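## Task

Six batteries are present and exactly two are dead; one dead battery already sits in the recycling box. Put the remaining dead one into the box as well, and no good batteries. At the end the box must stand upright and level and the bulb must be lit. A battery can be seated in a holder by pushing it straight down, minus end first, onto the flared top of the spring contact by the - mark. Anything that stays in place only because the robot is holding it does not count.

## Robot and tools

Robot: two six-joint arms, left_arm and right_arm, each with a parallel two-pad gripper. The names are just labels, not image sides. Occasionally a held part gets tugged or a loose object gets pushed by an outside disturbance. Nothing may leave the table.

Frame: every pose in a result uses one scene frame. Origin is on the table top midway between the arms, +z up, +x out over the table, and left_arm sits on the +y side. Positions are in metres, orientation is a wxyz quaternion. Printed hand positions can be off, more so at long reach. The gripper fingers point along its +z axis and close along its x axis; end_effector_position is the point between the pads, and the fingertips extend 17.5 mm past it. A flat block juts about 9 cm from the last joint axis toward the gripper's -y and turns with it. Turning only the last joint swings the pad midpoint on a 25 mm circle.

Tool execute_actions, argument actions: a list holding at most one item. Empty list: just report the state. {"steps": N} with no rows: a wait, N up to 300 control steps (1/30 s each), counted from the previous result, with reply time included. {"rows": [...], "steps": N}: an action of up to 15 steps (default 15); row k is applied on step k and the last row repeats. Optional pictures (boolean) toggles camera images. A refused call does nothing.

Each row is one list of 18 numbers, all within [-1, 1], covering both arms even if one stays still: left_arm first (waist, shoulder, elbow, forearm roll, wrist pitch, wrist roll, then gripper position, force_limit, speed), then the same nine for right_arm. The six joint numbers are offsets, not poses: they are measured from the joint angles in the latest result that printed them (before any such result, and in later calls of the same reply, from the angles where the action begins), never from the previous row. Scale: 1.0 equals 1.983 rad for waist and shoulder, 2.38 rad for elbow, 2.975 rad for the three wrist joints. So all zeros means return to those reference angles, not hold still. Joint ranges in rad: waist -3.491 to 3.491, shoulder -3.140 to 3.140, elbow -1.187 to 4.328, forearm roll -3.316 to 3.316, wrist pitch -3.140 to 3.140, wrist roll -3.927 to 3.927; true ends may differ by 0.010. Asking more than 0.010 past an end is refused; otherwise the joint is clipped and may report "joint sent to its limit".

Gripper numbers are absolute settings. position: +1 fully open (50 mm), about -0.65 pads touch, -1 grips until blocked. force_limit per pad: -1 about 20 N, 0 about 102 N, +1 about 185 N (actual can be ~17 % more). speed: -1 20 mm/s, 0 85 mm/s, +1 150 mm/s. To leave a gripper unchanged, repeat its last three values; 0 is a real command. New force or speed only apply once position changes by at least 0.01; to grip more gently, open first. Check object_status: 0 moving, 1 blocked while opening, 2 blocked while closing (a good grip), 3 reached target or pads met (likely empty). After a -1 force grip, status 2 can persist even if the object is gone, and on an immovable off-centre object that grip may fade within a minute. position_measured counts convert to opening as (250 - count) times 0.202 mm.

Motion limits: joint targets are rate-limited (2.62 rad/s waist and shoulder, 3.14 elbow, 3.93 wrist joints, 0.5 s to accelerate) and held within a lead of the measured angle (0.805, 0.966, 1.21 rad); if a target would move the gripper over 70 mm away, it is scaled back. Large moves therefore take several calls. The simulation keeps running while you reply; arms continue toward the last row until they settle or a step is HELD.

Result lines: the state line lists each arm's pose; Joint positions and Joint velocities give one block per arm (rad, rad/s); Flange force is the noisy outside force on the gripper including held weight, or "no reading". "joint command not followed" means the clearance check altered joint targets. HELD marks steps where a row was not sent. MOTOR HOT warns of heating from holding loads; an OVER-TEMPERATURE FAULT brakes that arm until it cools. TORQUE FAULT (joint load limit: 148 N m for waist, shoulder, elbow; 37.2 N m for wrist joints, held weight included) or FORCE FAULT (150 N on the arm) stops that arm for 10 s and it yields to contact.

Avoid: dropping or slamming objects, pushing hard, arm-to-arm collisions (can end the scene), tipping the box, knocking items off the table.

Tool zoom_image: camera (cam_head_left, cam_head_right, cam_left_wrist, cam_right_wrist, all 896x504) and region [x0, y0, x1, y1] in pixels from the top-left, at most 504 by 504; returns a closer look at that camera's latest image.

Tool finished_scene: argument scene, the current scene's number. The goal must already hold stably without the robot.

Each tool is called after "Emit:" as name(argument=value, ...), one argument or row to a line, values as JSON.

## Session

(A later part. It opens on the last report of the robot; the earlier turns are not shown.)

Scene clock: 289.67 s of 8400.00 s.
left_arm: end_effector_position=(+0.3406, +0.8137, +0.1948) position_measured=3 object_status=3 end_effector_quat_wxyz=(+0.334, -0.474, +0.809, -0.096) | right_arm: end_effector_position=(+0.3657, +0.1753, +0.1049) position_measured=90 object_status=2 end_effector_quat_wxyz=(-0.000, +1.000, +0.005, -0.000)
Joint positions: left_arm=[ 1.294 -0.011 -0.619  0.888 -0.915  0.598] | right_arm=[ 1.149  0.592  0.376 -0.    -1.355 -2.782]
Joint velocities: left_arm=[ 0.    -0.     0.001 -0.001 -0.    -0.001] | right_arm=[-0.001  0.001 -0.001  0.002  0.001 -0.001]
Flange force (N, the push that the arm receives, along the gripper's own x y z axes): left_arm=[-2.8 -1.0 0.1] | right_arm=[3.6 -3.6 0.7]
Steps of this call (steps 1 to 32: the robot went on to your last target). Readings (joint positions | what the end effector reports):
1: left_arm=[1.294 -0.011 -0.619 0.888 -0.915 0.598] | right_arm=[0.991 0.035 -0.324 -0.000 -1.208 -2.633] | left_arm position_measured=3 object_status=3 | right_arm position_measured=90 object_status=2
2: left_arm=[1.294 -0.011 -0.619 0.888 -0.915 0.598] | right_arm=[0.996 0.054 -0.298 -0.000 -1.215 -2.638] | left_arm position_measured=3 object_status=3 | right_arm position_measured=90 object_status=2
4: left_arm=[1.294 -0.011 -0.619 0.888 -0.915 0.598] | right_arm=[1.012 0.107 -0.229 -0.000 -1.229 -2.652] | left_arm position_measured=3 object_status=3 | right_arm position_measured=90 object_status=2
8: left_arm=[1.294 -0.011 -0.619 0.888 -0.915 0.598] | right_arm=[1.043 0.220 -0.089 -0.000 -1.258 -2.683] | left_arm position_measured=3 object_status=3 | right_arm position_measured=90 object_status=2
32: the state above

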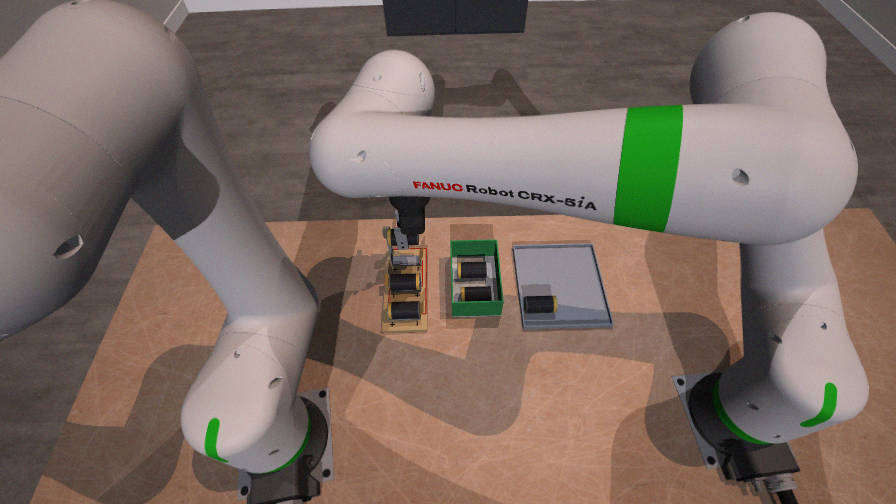

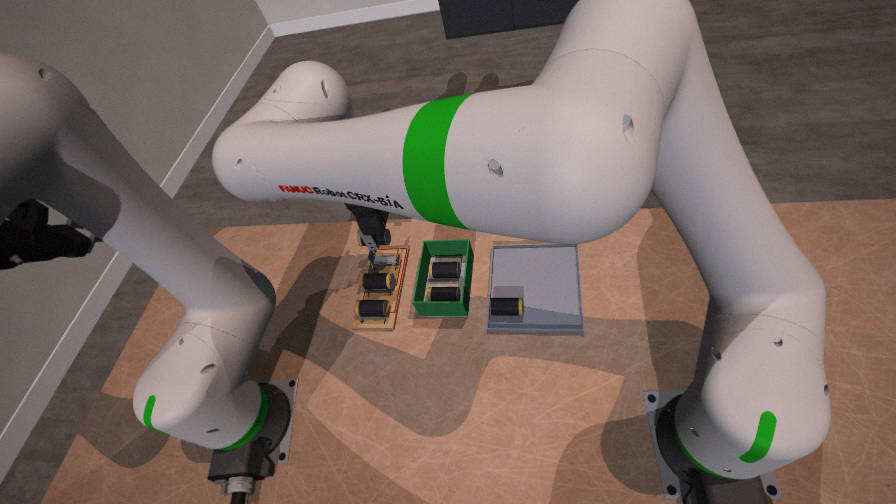

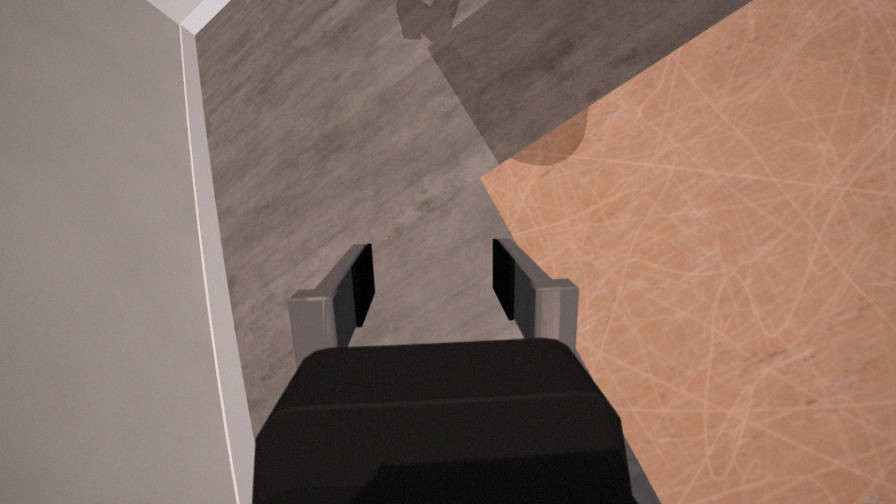

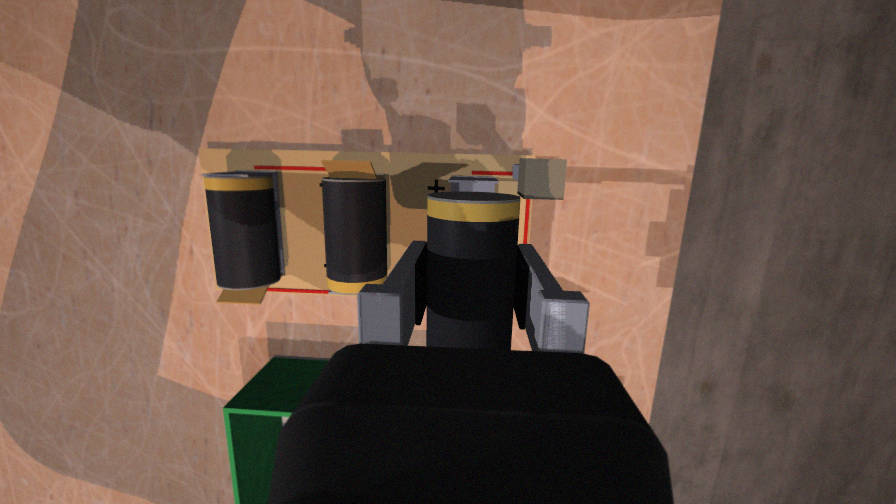

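Emit:
execute_actions(
  actions=[
    {"rows":[[0,0,0,0,0,0,1,0,0,0,0.0014,-0.0031,0,0.0035,0,-1,-0.5,-0.3],[0,0,0,0,0,0,1,0,0,0,0.0029,-0.0062,0,0.0069,0,-1,-0.5,-0.3],[0,0,0,0,0,0,1,0,0,0,0.0045,-0.0092,0,0.0104,0,-1,-0.5,-0.3],[0,0,0,0,0,0,1,0,0,0,0.00615,-0.01215,0,0.0138,0,-1,-0.5,-0.3],[0,0,0,0,0,0,1,0,0,0,0.0078,-0.015,0,0.0172,0,-1,-0.5,-0.3],[0,0,0,0,0,0,1,0,0,0,0.0096,-0.0178,0,0.0206,0,-1,-0.5,-0.3],[0,0,0,0,0,0,1,0,0,0,0.011,-0.02,0,0.0233,0,-1,-0.5,-0.3],[0,0,0,0,0,0,1,0,0,0,0.0125,-0.0221,0,0.026,0,-1,-0.5,-0.3],[0,0,0,0,0,0,1,0,0,0,0.014,-0.0242,0,0.0287,0,-1,-0.5,-0.3],[0,0,0,0,0,0,1,0,0,0,0.0152,-0.0257,0,0.0307,0,-1,-0.5,-0.3],[0,0,0,0,0,0,1,0,0,0,0.0164,-0.0272,0,0.0327,0,-1,-0.5,-0.3],[0,0,0,0,0,0,1,0,0,0,0.0172,-0.0282,0,0.034,0,-1,-0.5,-0.3]],"steps":15},
  ],
)

Scene clock: 297.27 s of 8400.00 s.
left_arm: end_effector_position=(+0.3406, +0.8137, +0.1948) position_measured=3 object_status=3 end_effector_quat_wxyz=(+0.334, -0.474, +0.809, -0.096) | right_arm: end_effector_position=(+0.3656, +0.1752, +0.0551) position_measured=90 object_status=2 end_effector_quat_wxyz=(+0.000, +1.000, +0.005, -0.000)
Joint positions: left_arm=[ 1.294 -0.011 -0.619  0.888 -0.915  0.598] | right_arm=[ 1.149  0.626  0.309 -0.    -1.254 -2.782]
Joint velocities: left_arm=[ 0.    -0.     0.    -0.001 -0.001 -0.001] | right_arm=[ 0.     0.    -0.001 -0.001  0.012  0.001]
Flange force (N, the push that the arm receives, along the gripper's own x y z axes): left_arm=[-2.3 -0.4 -0.1] | right_arm=[2.4 -6.9 4.9]
Steps of this call (steps 1 to 15: the robot went on to your last target; steps 16 to 90: nothing new was sent; then 4.10 s passed at rest; steps 91 to 105: all 15 steps of this action). Readings (joint positions | what the end effector reports):
91: left_arm=[1.294 -0.011 -0.619 0.888 -0.915 0.598] | right_arm=[1.149 0.592 0.376 -0.000 -1.354 -2.782] | left_arm position_measured=3 object_status=3 | right_arm position_measured=90 object_status=2
92: left_arm=[1.294 -0.011 -0.619 0.888 -0.915 0.598] | right_arm=[1.149 0.593 0.374 -0.000 -1.351 -2.782] | left_arm position_measured=3 object_status=3 | right_arm position_measured=90 object_status=2
94: left_arm=[1.294 -0.011 -0.619 0.888 -0.915 0.598] | right_arm=[1.149 0.598 0.362 -0.000 -1.335 -2.782] | left_arm position_measured=3 object_status=3 | right_arm position_measured=90 object_status=2
98: left_arm=[1.294 -0.011 -0.619 0.888 -0.915 0.598] | right_arm=[1.149 0.611 0.335 -0.000 -1.295 -2.782] | left_arm position_measured=3 object_status=3 | right_arm position_measured=90 object_status=2
105: the state above

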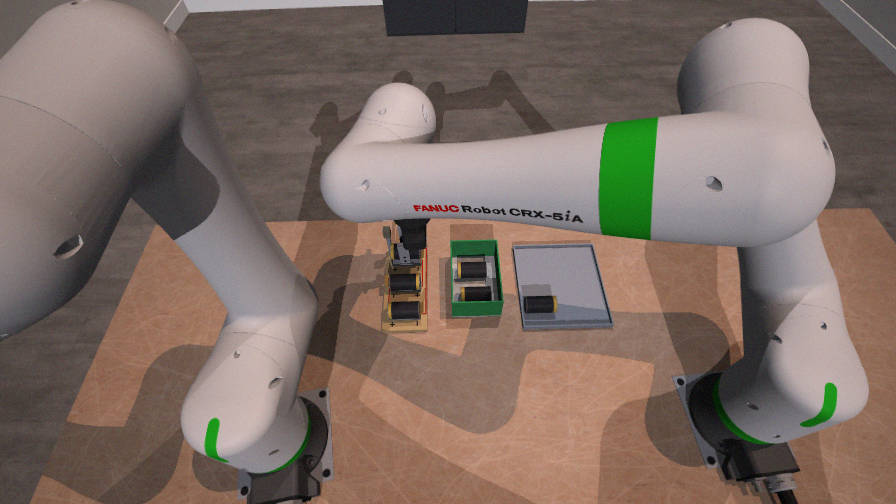

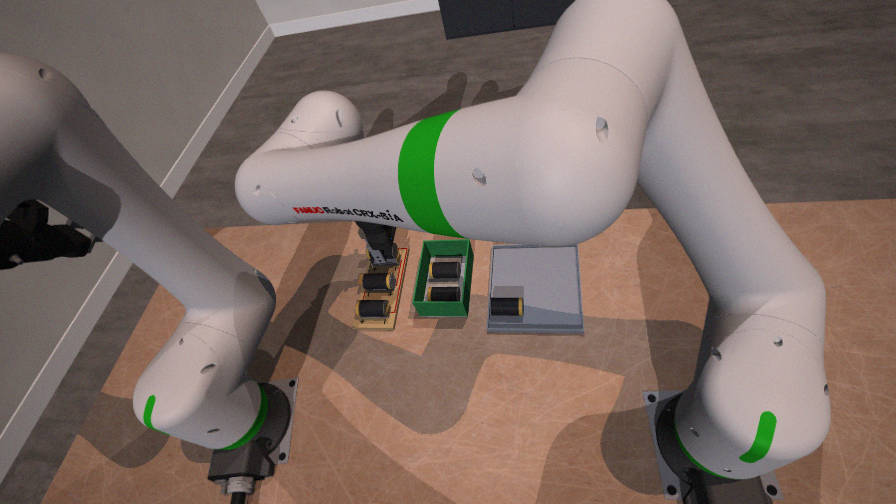

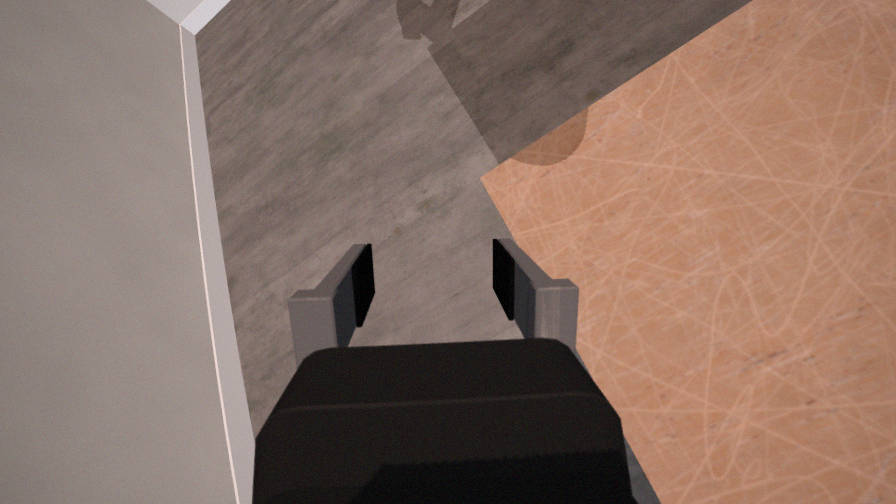

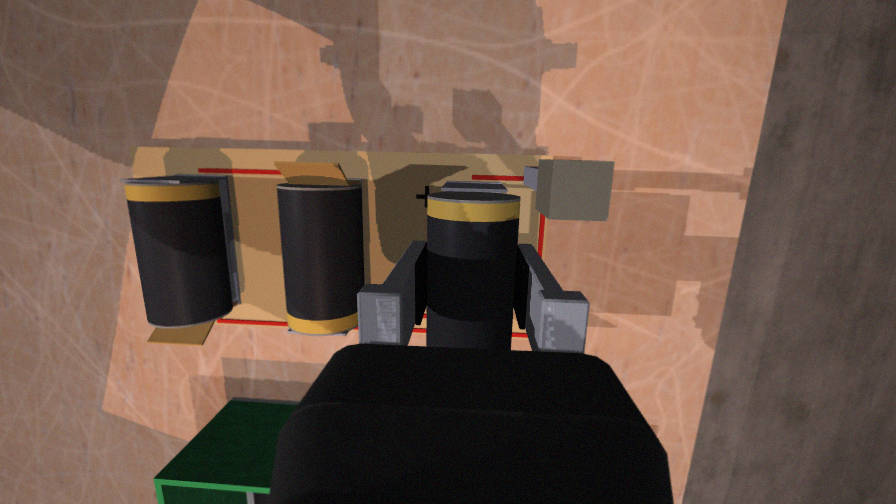

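Emit:
execute_actions(
  actions=[
    {"rows":[[0,0,0,0,0,0,1,0,0,0,0.0008,-0.001,0,0.0013,0,-1,-0.5,-0.3],[0,0,0,0,0,0,1,0,0,0,0.0016,-0.0019,0,0.0026,0,-1,-0.5,-0.3],[0,0,0,0,0,0,1,0,0,0,0.0025,-0.0029,0,0.004,0,-1,-0.5,-0.3],[0,0,0,0,0,0,1,0,0,0,0.0033,-0.0038,0,0.0053,0,-1,-0.5,-0.3],[0,0,0,0,0,0,1,0,0,0,0.0041,-0.0048,0,0.0066,0,-1,-0.5,-0.3],[0,0,0,0,0,0,1,0,0,0,0.005,-0.0057,0,0.0079,0,-1,-0.5,-0.3],[0,0,0,0,0,0,1,0,0,0,0.0058,-0.0067,0,0.0093,0,-1,-0.5,-0.3],[0,0,0,0,0,0,1,0,0,0,0.0065,-0.0074,0,0.0103,0,-1,-0.5,-0.3],[0,0,0,0,0,0,1,0,0,0,0.0071,-0.0081,0,0.0112,0,-1,-0.5,-0.3],[0,0,0,0,0,0,1,0,0,0,0.0075,-0.0085,0,0.0118,0,-1,-0.5,-0.3],[0,0,0,0,0,0,1,0,0,0,0.00783,-0.00881,0,0.0123,0,-1,-0.5,-0.3]],"steps":15},
  ],
  pictures=false,
)

Emit:
execute_actions(
  actions=[
    {"rows":[[0,0,0,0,0,0,1,0,0,0,0,0,0,0,0,0.7,-0.5,0]],"steps":9},
  ],
)

Scene clock: 303.37 s of 8400.00 s.
left_arm: end_effector_position=(+0.3406, +0.8137, +0.1948) position_measured=3 object_status=3 end_effector_quat_wxyz=(+0.334, -0.474, +0.809, -0.096) | right_arm: end_effector_position=(+0.3657, +0.1752, +0.0365) position_measured=90 object_status=2 end_effector_quat_wxyz=(-0.000, +1.000, +0.005, -0.000)
Joint positions: left_arm=[ 1.294 -0.011 -0.619  0.888 -0.915  0.598] | right_arm=[ 1.149  0.642  0.288 -0.    -1.217 -2.782]
Joint velocities: left_arm=[ 0.    -0.     0.     0.001 -0.001 -0.   ] | right_arm=[ 0.001 -0.    -0.003 -0.001  0.002  0.   ]
Flange force (N, the push that the arm receives, along the gripper's own x y z axes): left_arm=[-2.3 -0.4 0.0] | right_arm=[1.3 0.3 1.4]
Steps of this call (steps 1 to 15: the robot went on to your last target; steps 16 to 90: nothing new was sent; then 2.60 s passed at rest; steps 91 to 105: all 15 steps of this action). Readings (joint positions | what the end effector reports):
91: left_arm=[1.294 -0.011 -0.619 0.888 -0.915 0.598] | right_arm=[1.149 0.626 0.309 -0.000 -1.253 -2.782] | left_arm position_measured=3 object_status=3 | right_arm position_measured=90 object_status=2
92: left_arm=[1.294 -0.011 -0.619 0.888 -0.915 0.598] | right_arm=[1.149 0.627 0.308 -0.000 -1.252 -2.782] | left_arm position_measured=3 object_status=3 | right_arm position_measured=90 object_status=2
94: left_arm=[1.294 -0.011 -0.619 0.888 -0.915 0.598] | right_arm=[1.149 0.630 0.304 -0.000 -1.245 -2.782] | left_arm position_measured=3 object_status=3 | right_arm position_measured=90 object_status=2
98: left_arm=[1.294 -0.011 -0.619 0.888 -0.915 0.598] | right_arm=[1.149 0.636 0.295 -0.000 -1.229 -2.782] | left_arm position_measured=3 object_status=3 | right_arm position_measured=90 object_status=2
105: the state above

Scene clock: 303.67 s of 8400.00 s.
left_arm: end_effector_position=(+0.3406, +0.8137, +0.1948) position_measured=3 object_status=3 end_effector_quat_wxyz=(+0.334, -0.474, +0.809, -0.096) | right_arm: end_effector_position=(+0.3657, +0.1752, +0.0365) position_measured=48 object_status=0 end_effector_quat_wxyz=(-0.000, +1.000, +0.005, -0.000)
Joint positions: left_arm=[ 1.294 -0.011 -0.619  0.888 -0.915  0.598] | right_arm=[ 1.149  0.642  0.288 -0.    -1.217 -2.782]
Joint velocities: left_arm=[-0.    -0.    -0.    -0.    -0.    -0.002] | right_arm=[-0.    -0.     0.     0.    -0.     0.001]
Flange force (N, the push that the arm receives, along the gripper's own x y z axes): left_arm=[-0.9 0.4 -1.0] | right_arm=[0.4 -1.0 0.7]
Steps of this call (steps 1 to 9: all 9 steps of this action). Readings (joint positions | what the end effector reports):
1: left_arm=[1.294 -0.011 -0.619 0.888 -0.915 0.598] | right_arm=[1.149 0.642 0.288 -0.000 -1.217 -2.782] | left_arm position_measured=3 object_status=3 | right_arm position_measured=85 object_status=0
2: left_arm=[1.294 -0.011 -0.619 0.888 -0.915 0.598] | right_arm=[1.149 0.642 0.288 -0.000 -1.217 -2.782] | left_arm position_measured=3 object_status=3 | right_arm position_measured=71 object_status=0
4: left_arm=[1.294 -0.011 -0.619 0.888 -0.915 0.598] | right_arm=[1.149 0.642 0.288 -0.000 -1.217 -2.782] | left_arm position_measured=3 object_status=3 | right_arm position_measured=48 object_status=0
8: left_arm=[1.294 -0.011 -0.619 0.888 -0.915 0.598] | right_arm=[1.149 0.642 0.288 -0.000 -1.217 -2.782] | left_arm position_measured=3 object_status=3 | right_arm position_measured=48 object_status=0
9: the state above

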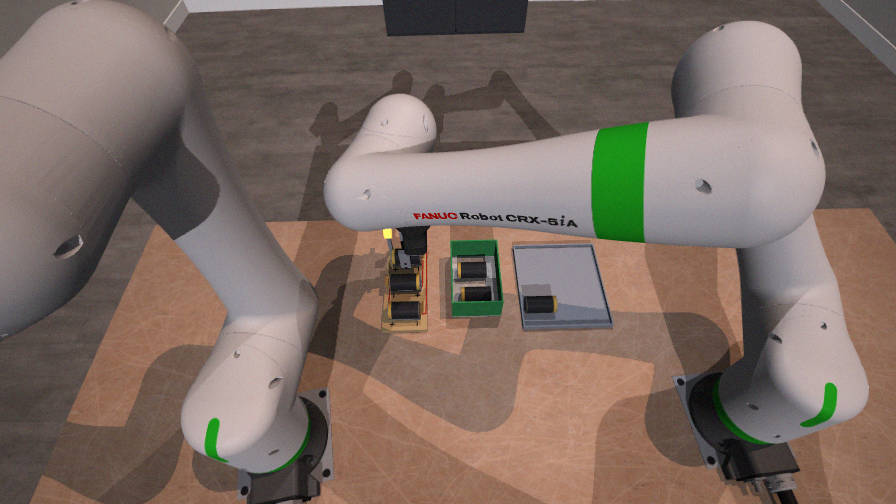

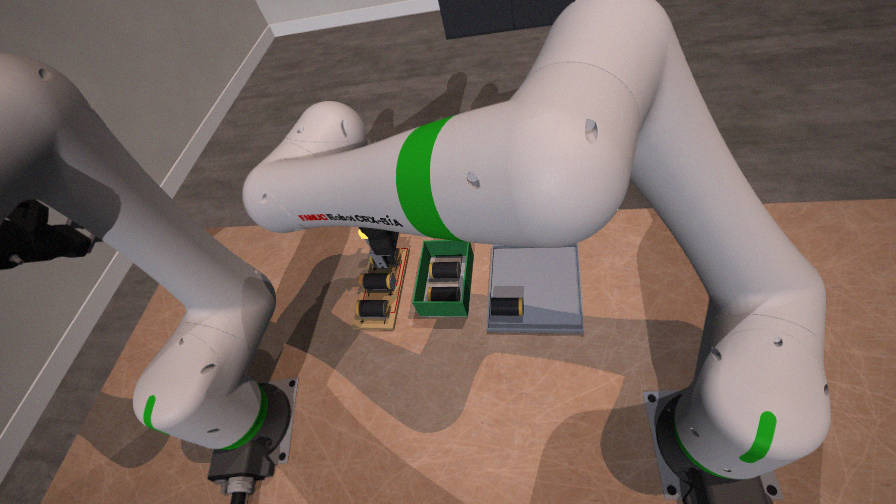

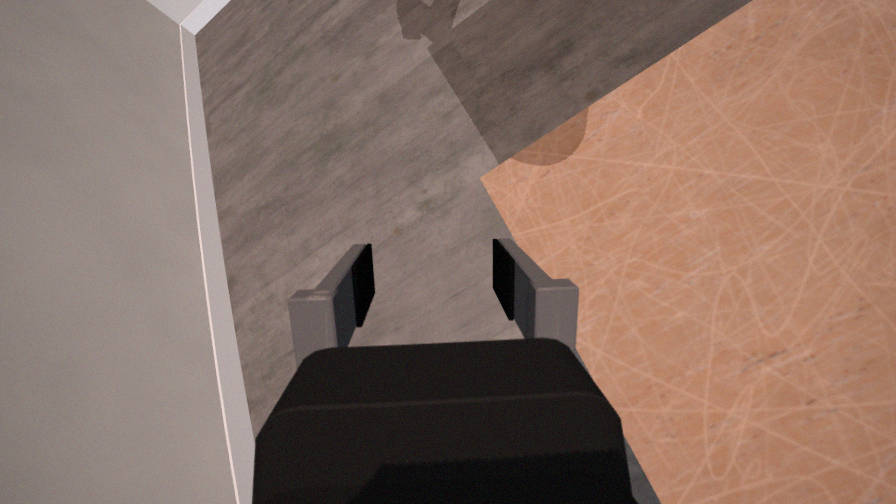

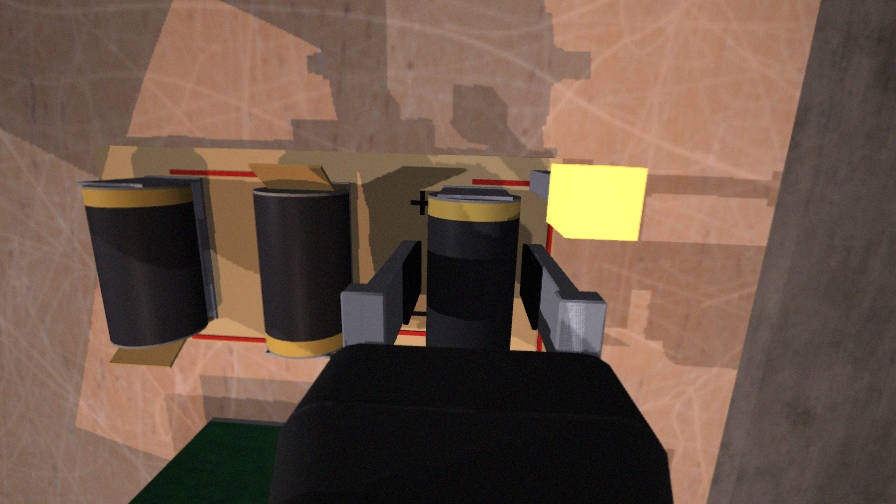

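The bulb is lit, so I'm lifting the gripper clear.

Emit:
execute_actions(
  actions=[
    {"rows":[[0,0,0,0,0,0,1,0,0,0,-0.0025,0.0028,0,-0.0039,0,0.7,-0.5,0],[0,0,0,0,0,0,1,0,0,0,-0.0059,0.0066,0,-0.0092,0,0.7,-0.5,0],[0,0,0,0,0,0,1,0,0,0,-0.01,0.0115,0,-0.0158,0,0.7,-0.5,0],[0,0,0,0,0,0,1,0,0,0,-0.0135,0.0163,0,-0.022,0,0.7,-0.5,0],[0,0,0,0,0,0,1,0,0,0,-0.0165,0.0208,0,-0.0276,0,0.7,-0.5,0],[0,0,0,0,0,0,1,0,0,0,-0.019,0.025,0,-0.0327,0,0.7,-0.5,0],[0,0,0,0,0,0,1,0,0,0,-0.0223,0.031,0,-0.0396,0,0.7,-0.5,0],[0,0,0,0,0,0,1,0,0,0,-0.0252,0.0372,0,-0.04655,0,0.7,-0.5,0],[0,0,0,0,0,0,1,0,0,0,-0.028,0.0437,0,-0.0536,0,0.7,-0.5,0],[0,0,0,0,0,0,1,0,0,0,-0.0305,0.0503,0,-0.0606,0,0.7,-0.5,0]],"steps":15},
  ],
)

Scene clock: 308.87 s of 8400.00 s.
left_arm: end_effector_position=(+0.3406, +0.8137, +0.1948) position_measured=3 object_status=3 end_effector_quat_wxyz=(+0.334, -0.474, +0.809, -0.096) | right_arm: end_effector_position=(+0.3657, +0.1750, +0.1255) position_measured=48 object_status=3 end_effector_quat_wxyz=(-0.000, +1.000, +0.005, +0.000)
Joint positions: left_arm=[ 1.294 -0.011 -0.619  0.888 -0.915  0.598] | right_arm=[ 1.149  0.581  0.407  0.    -1.397 -2.782]
Joint velocities: left_arm=[-0.    -0.     0.    -0.    -0.     0.002] | right_arm=[-0.    -0.    -0.001 -0.001 -0.01  -0.002]
Flange force (N, the push that the arm receives, along the gripper's own x y z axes): left_arm=[-1.4 0.1 -0.3] | right_arm=[3.8 -2.7 -0.5]
Steps of this call (steps 1 to 15: the robot went on to your last target; steps 16 to 90: nothing new was sent; then 1.70 s passed at rest; steps 91 to 105: all 15 steps of this action). Readings (joint positions | what the end effector reports):
91: left_arm=[1.294 -0.011 -0.619 0.888 -0.915 0.598] | right_arm=[1.149 0.642 0.288 -0.000 -1.217 -2.782] | left_arm position_measured=3 object_status=3 | right_arm position_measured=48 object_status=3
92: left_arm=[1.294 -0.011 -0.619 0.888 -0.915 0.598] | right_arm=[1.149 0.641 0.290 -0.000 -1.221 -2.782] | left_arm position_measured=3 object_status=3 | right_arm position_measured=48 object_status=3
94: left_arm=[1.294 -0.011 -0.619 0.888 -0.915 0.598] | right_arm=[1.149 0.632 0.303 -0.000 -1.242 -2.782] | left_arm position_measured=3 object_status=3 | right_arm position_measured=48 object_status=3
98: left_arm=[1.294 -0.011 -0.619 0.888 -0.915 0.598] | right_arm=[1.149 0.607 0.343 -0.000 -1.307 -2.782] | left_arm position_measured=3 object_status=3 | right_arm position_measured=48 object_status=3
105: the state above

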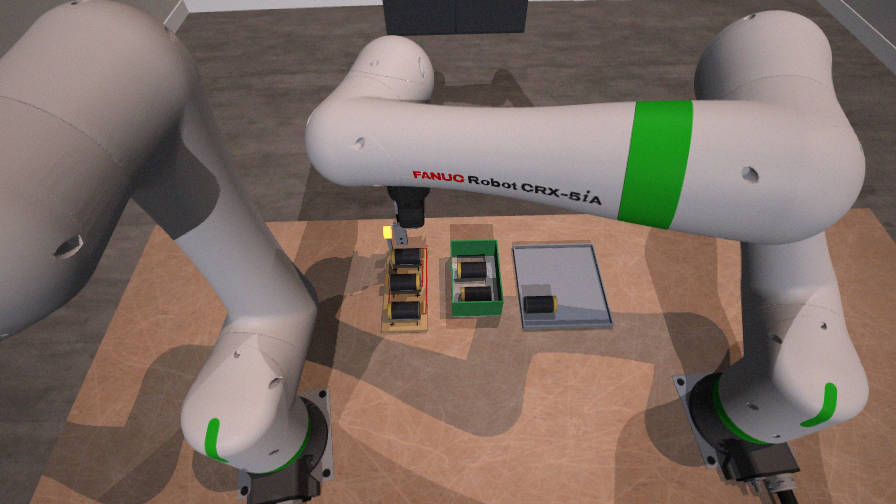

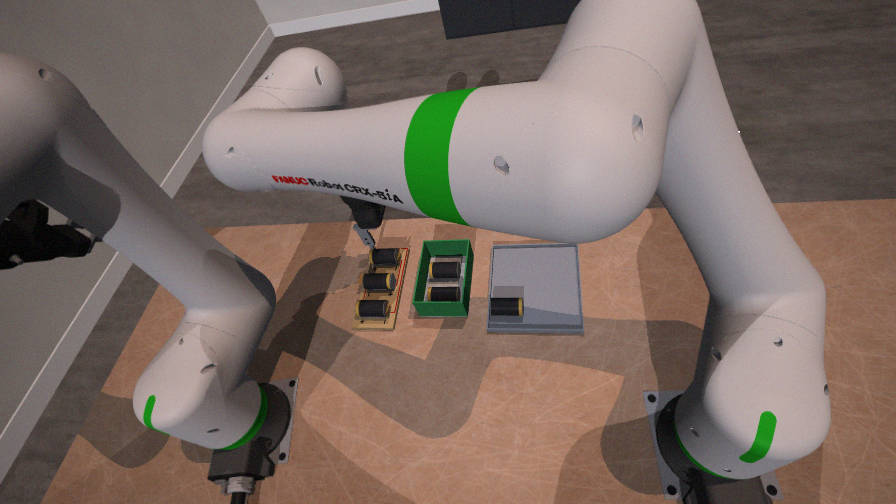

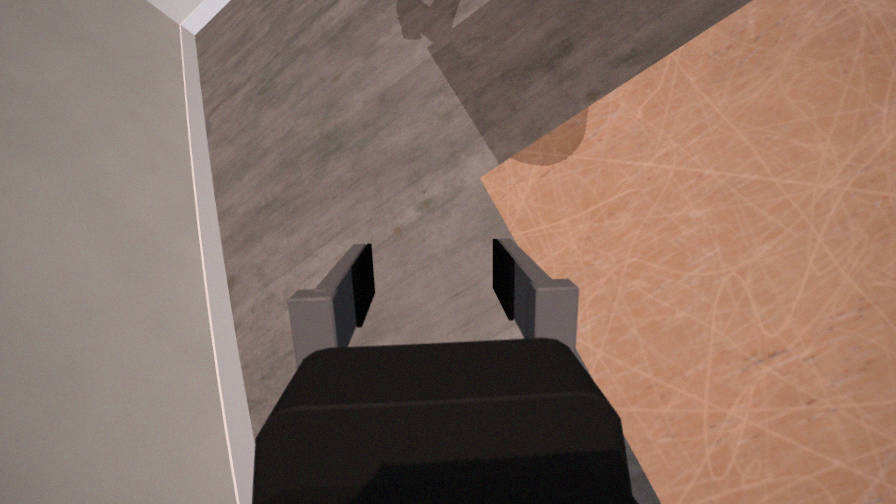

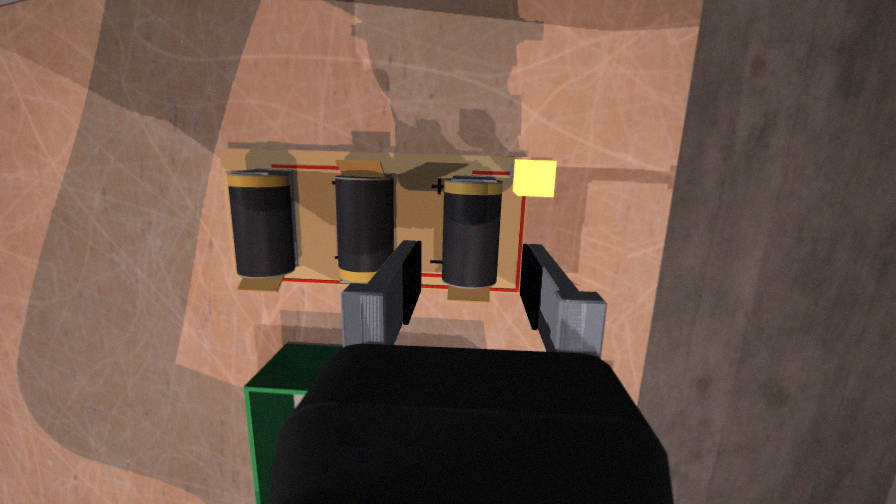

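Emit:
finished_scene(
  scene=2,
)

The scene is finished: the task was done.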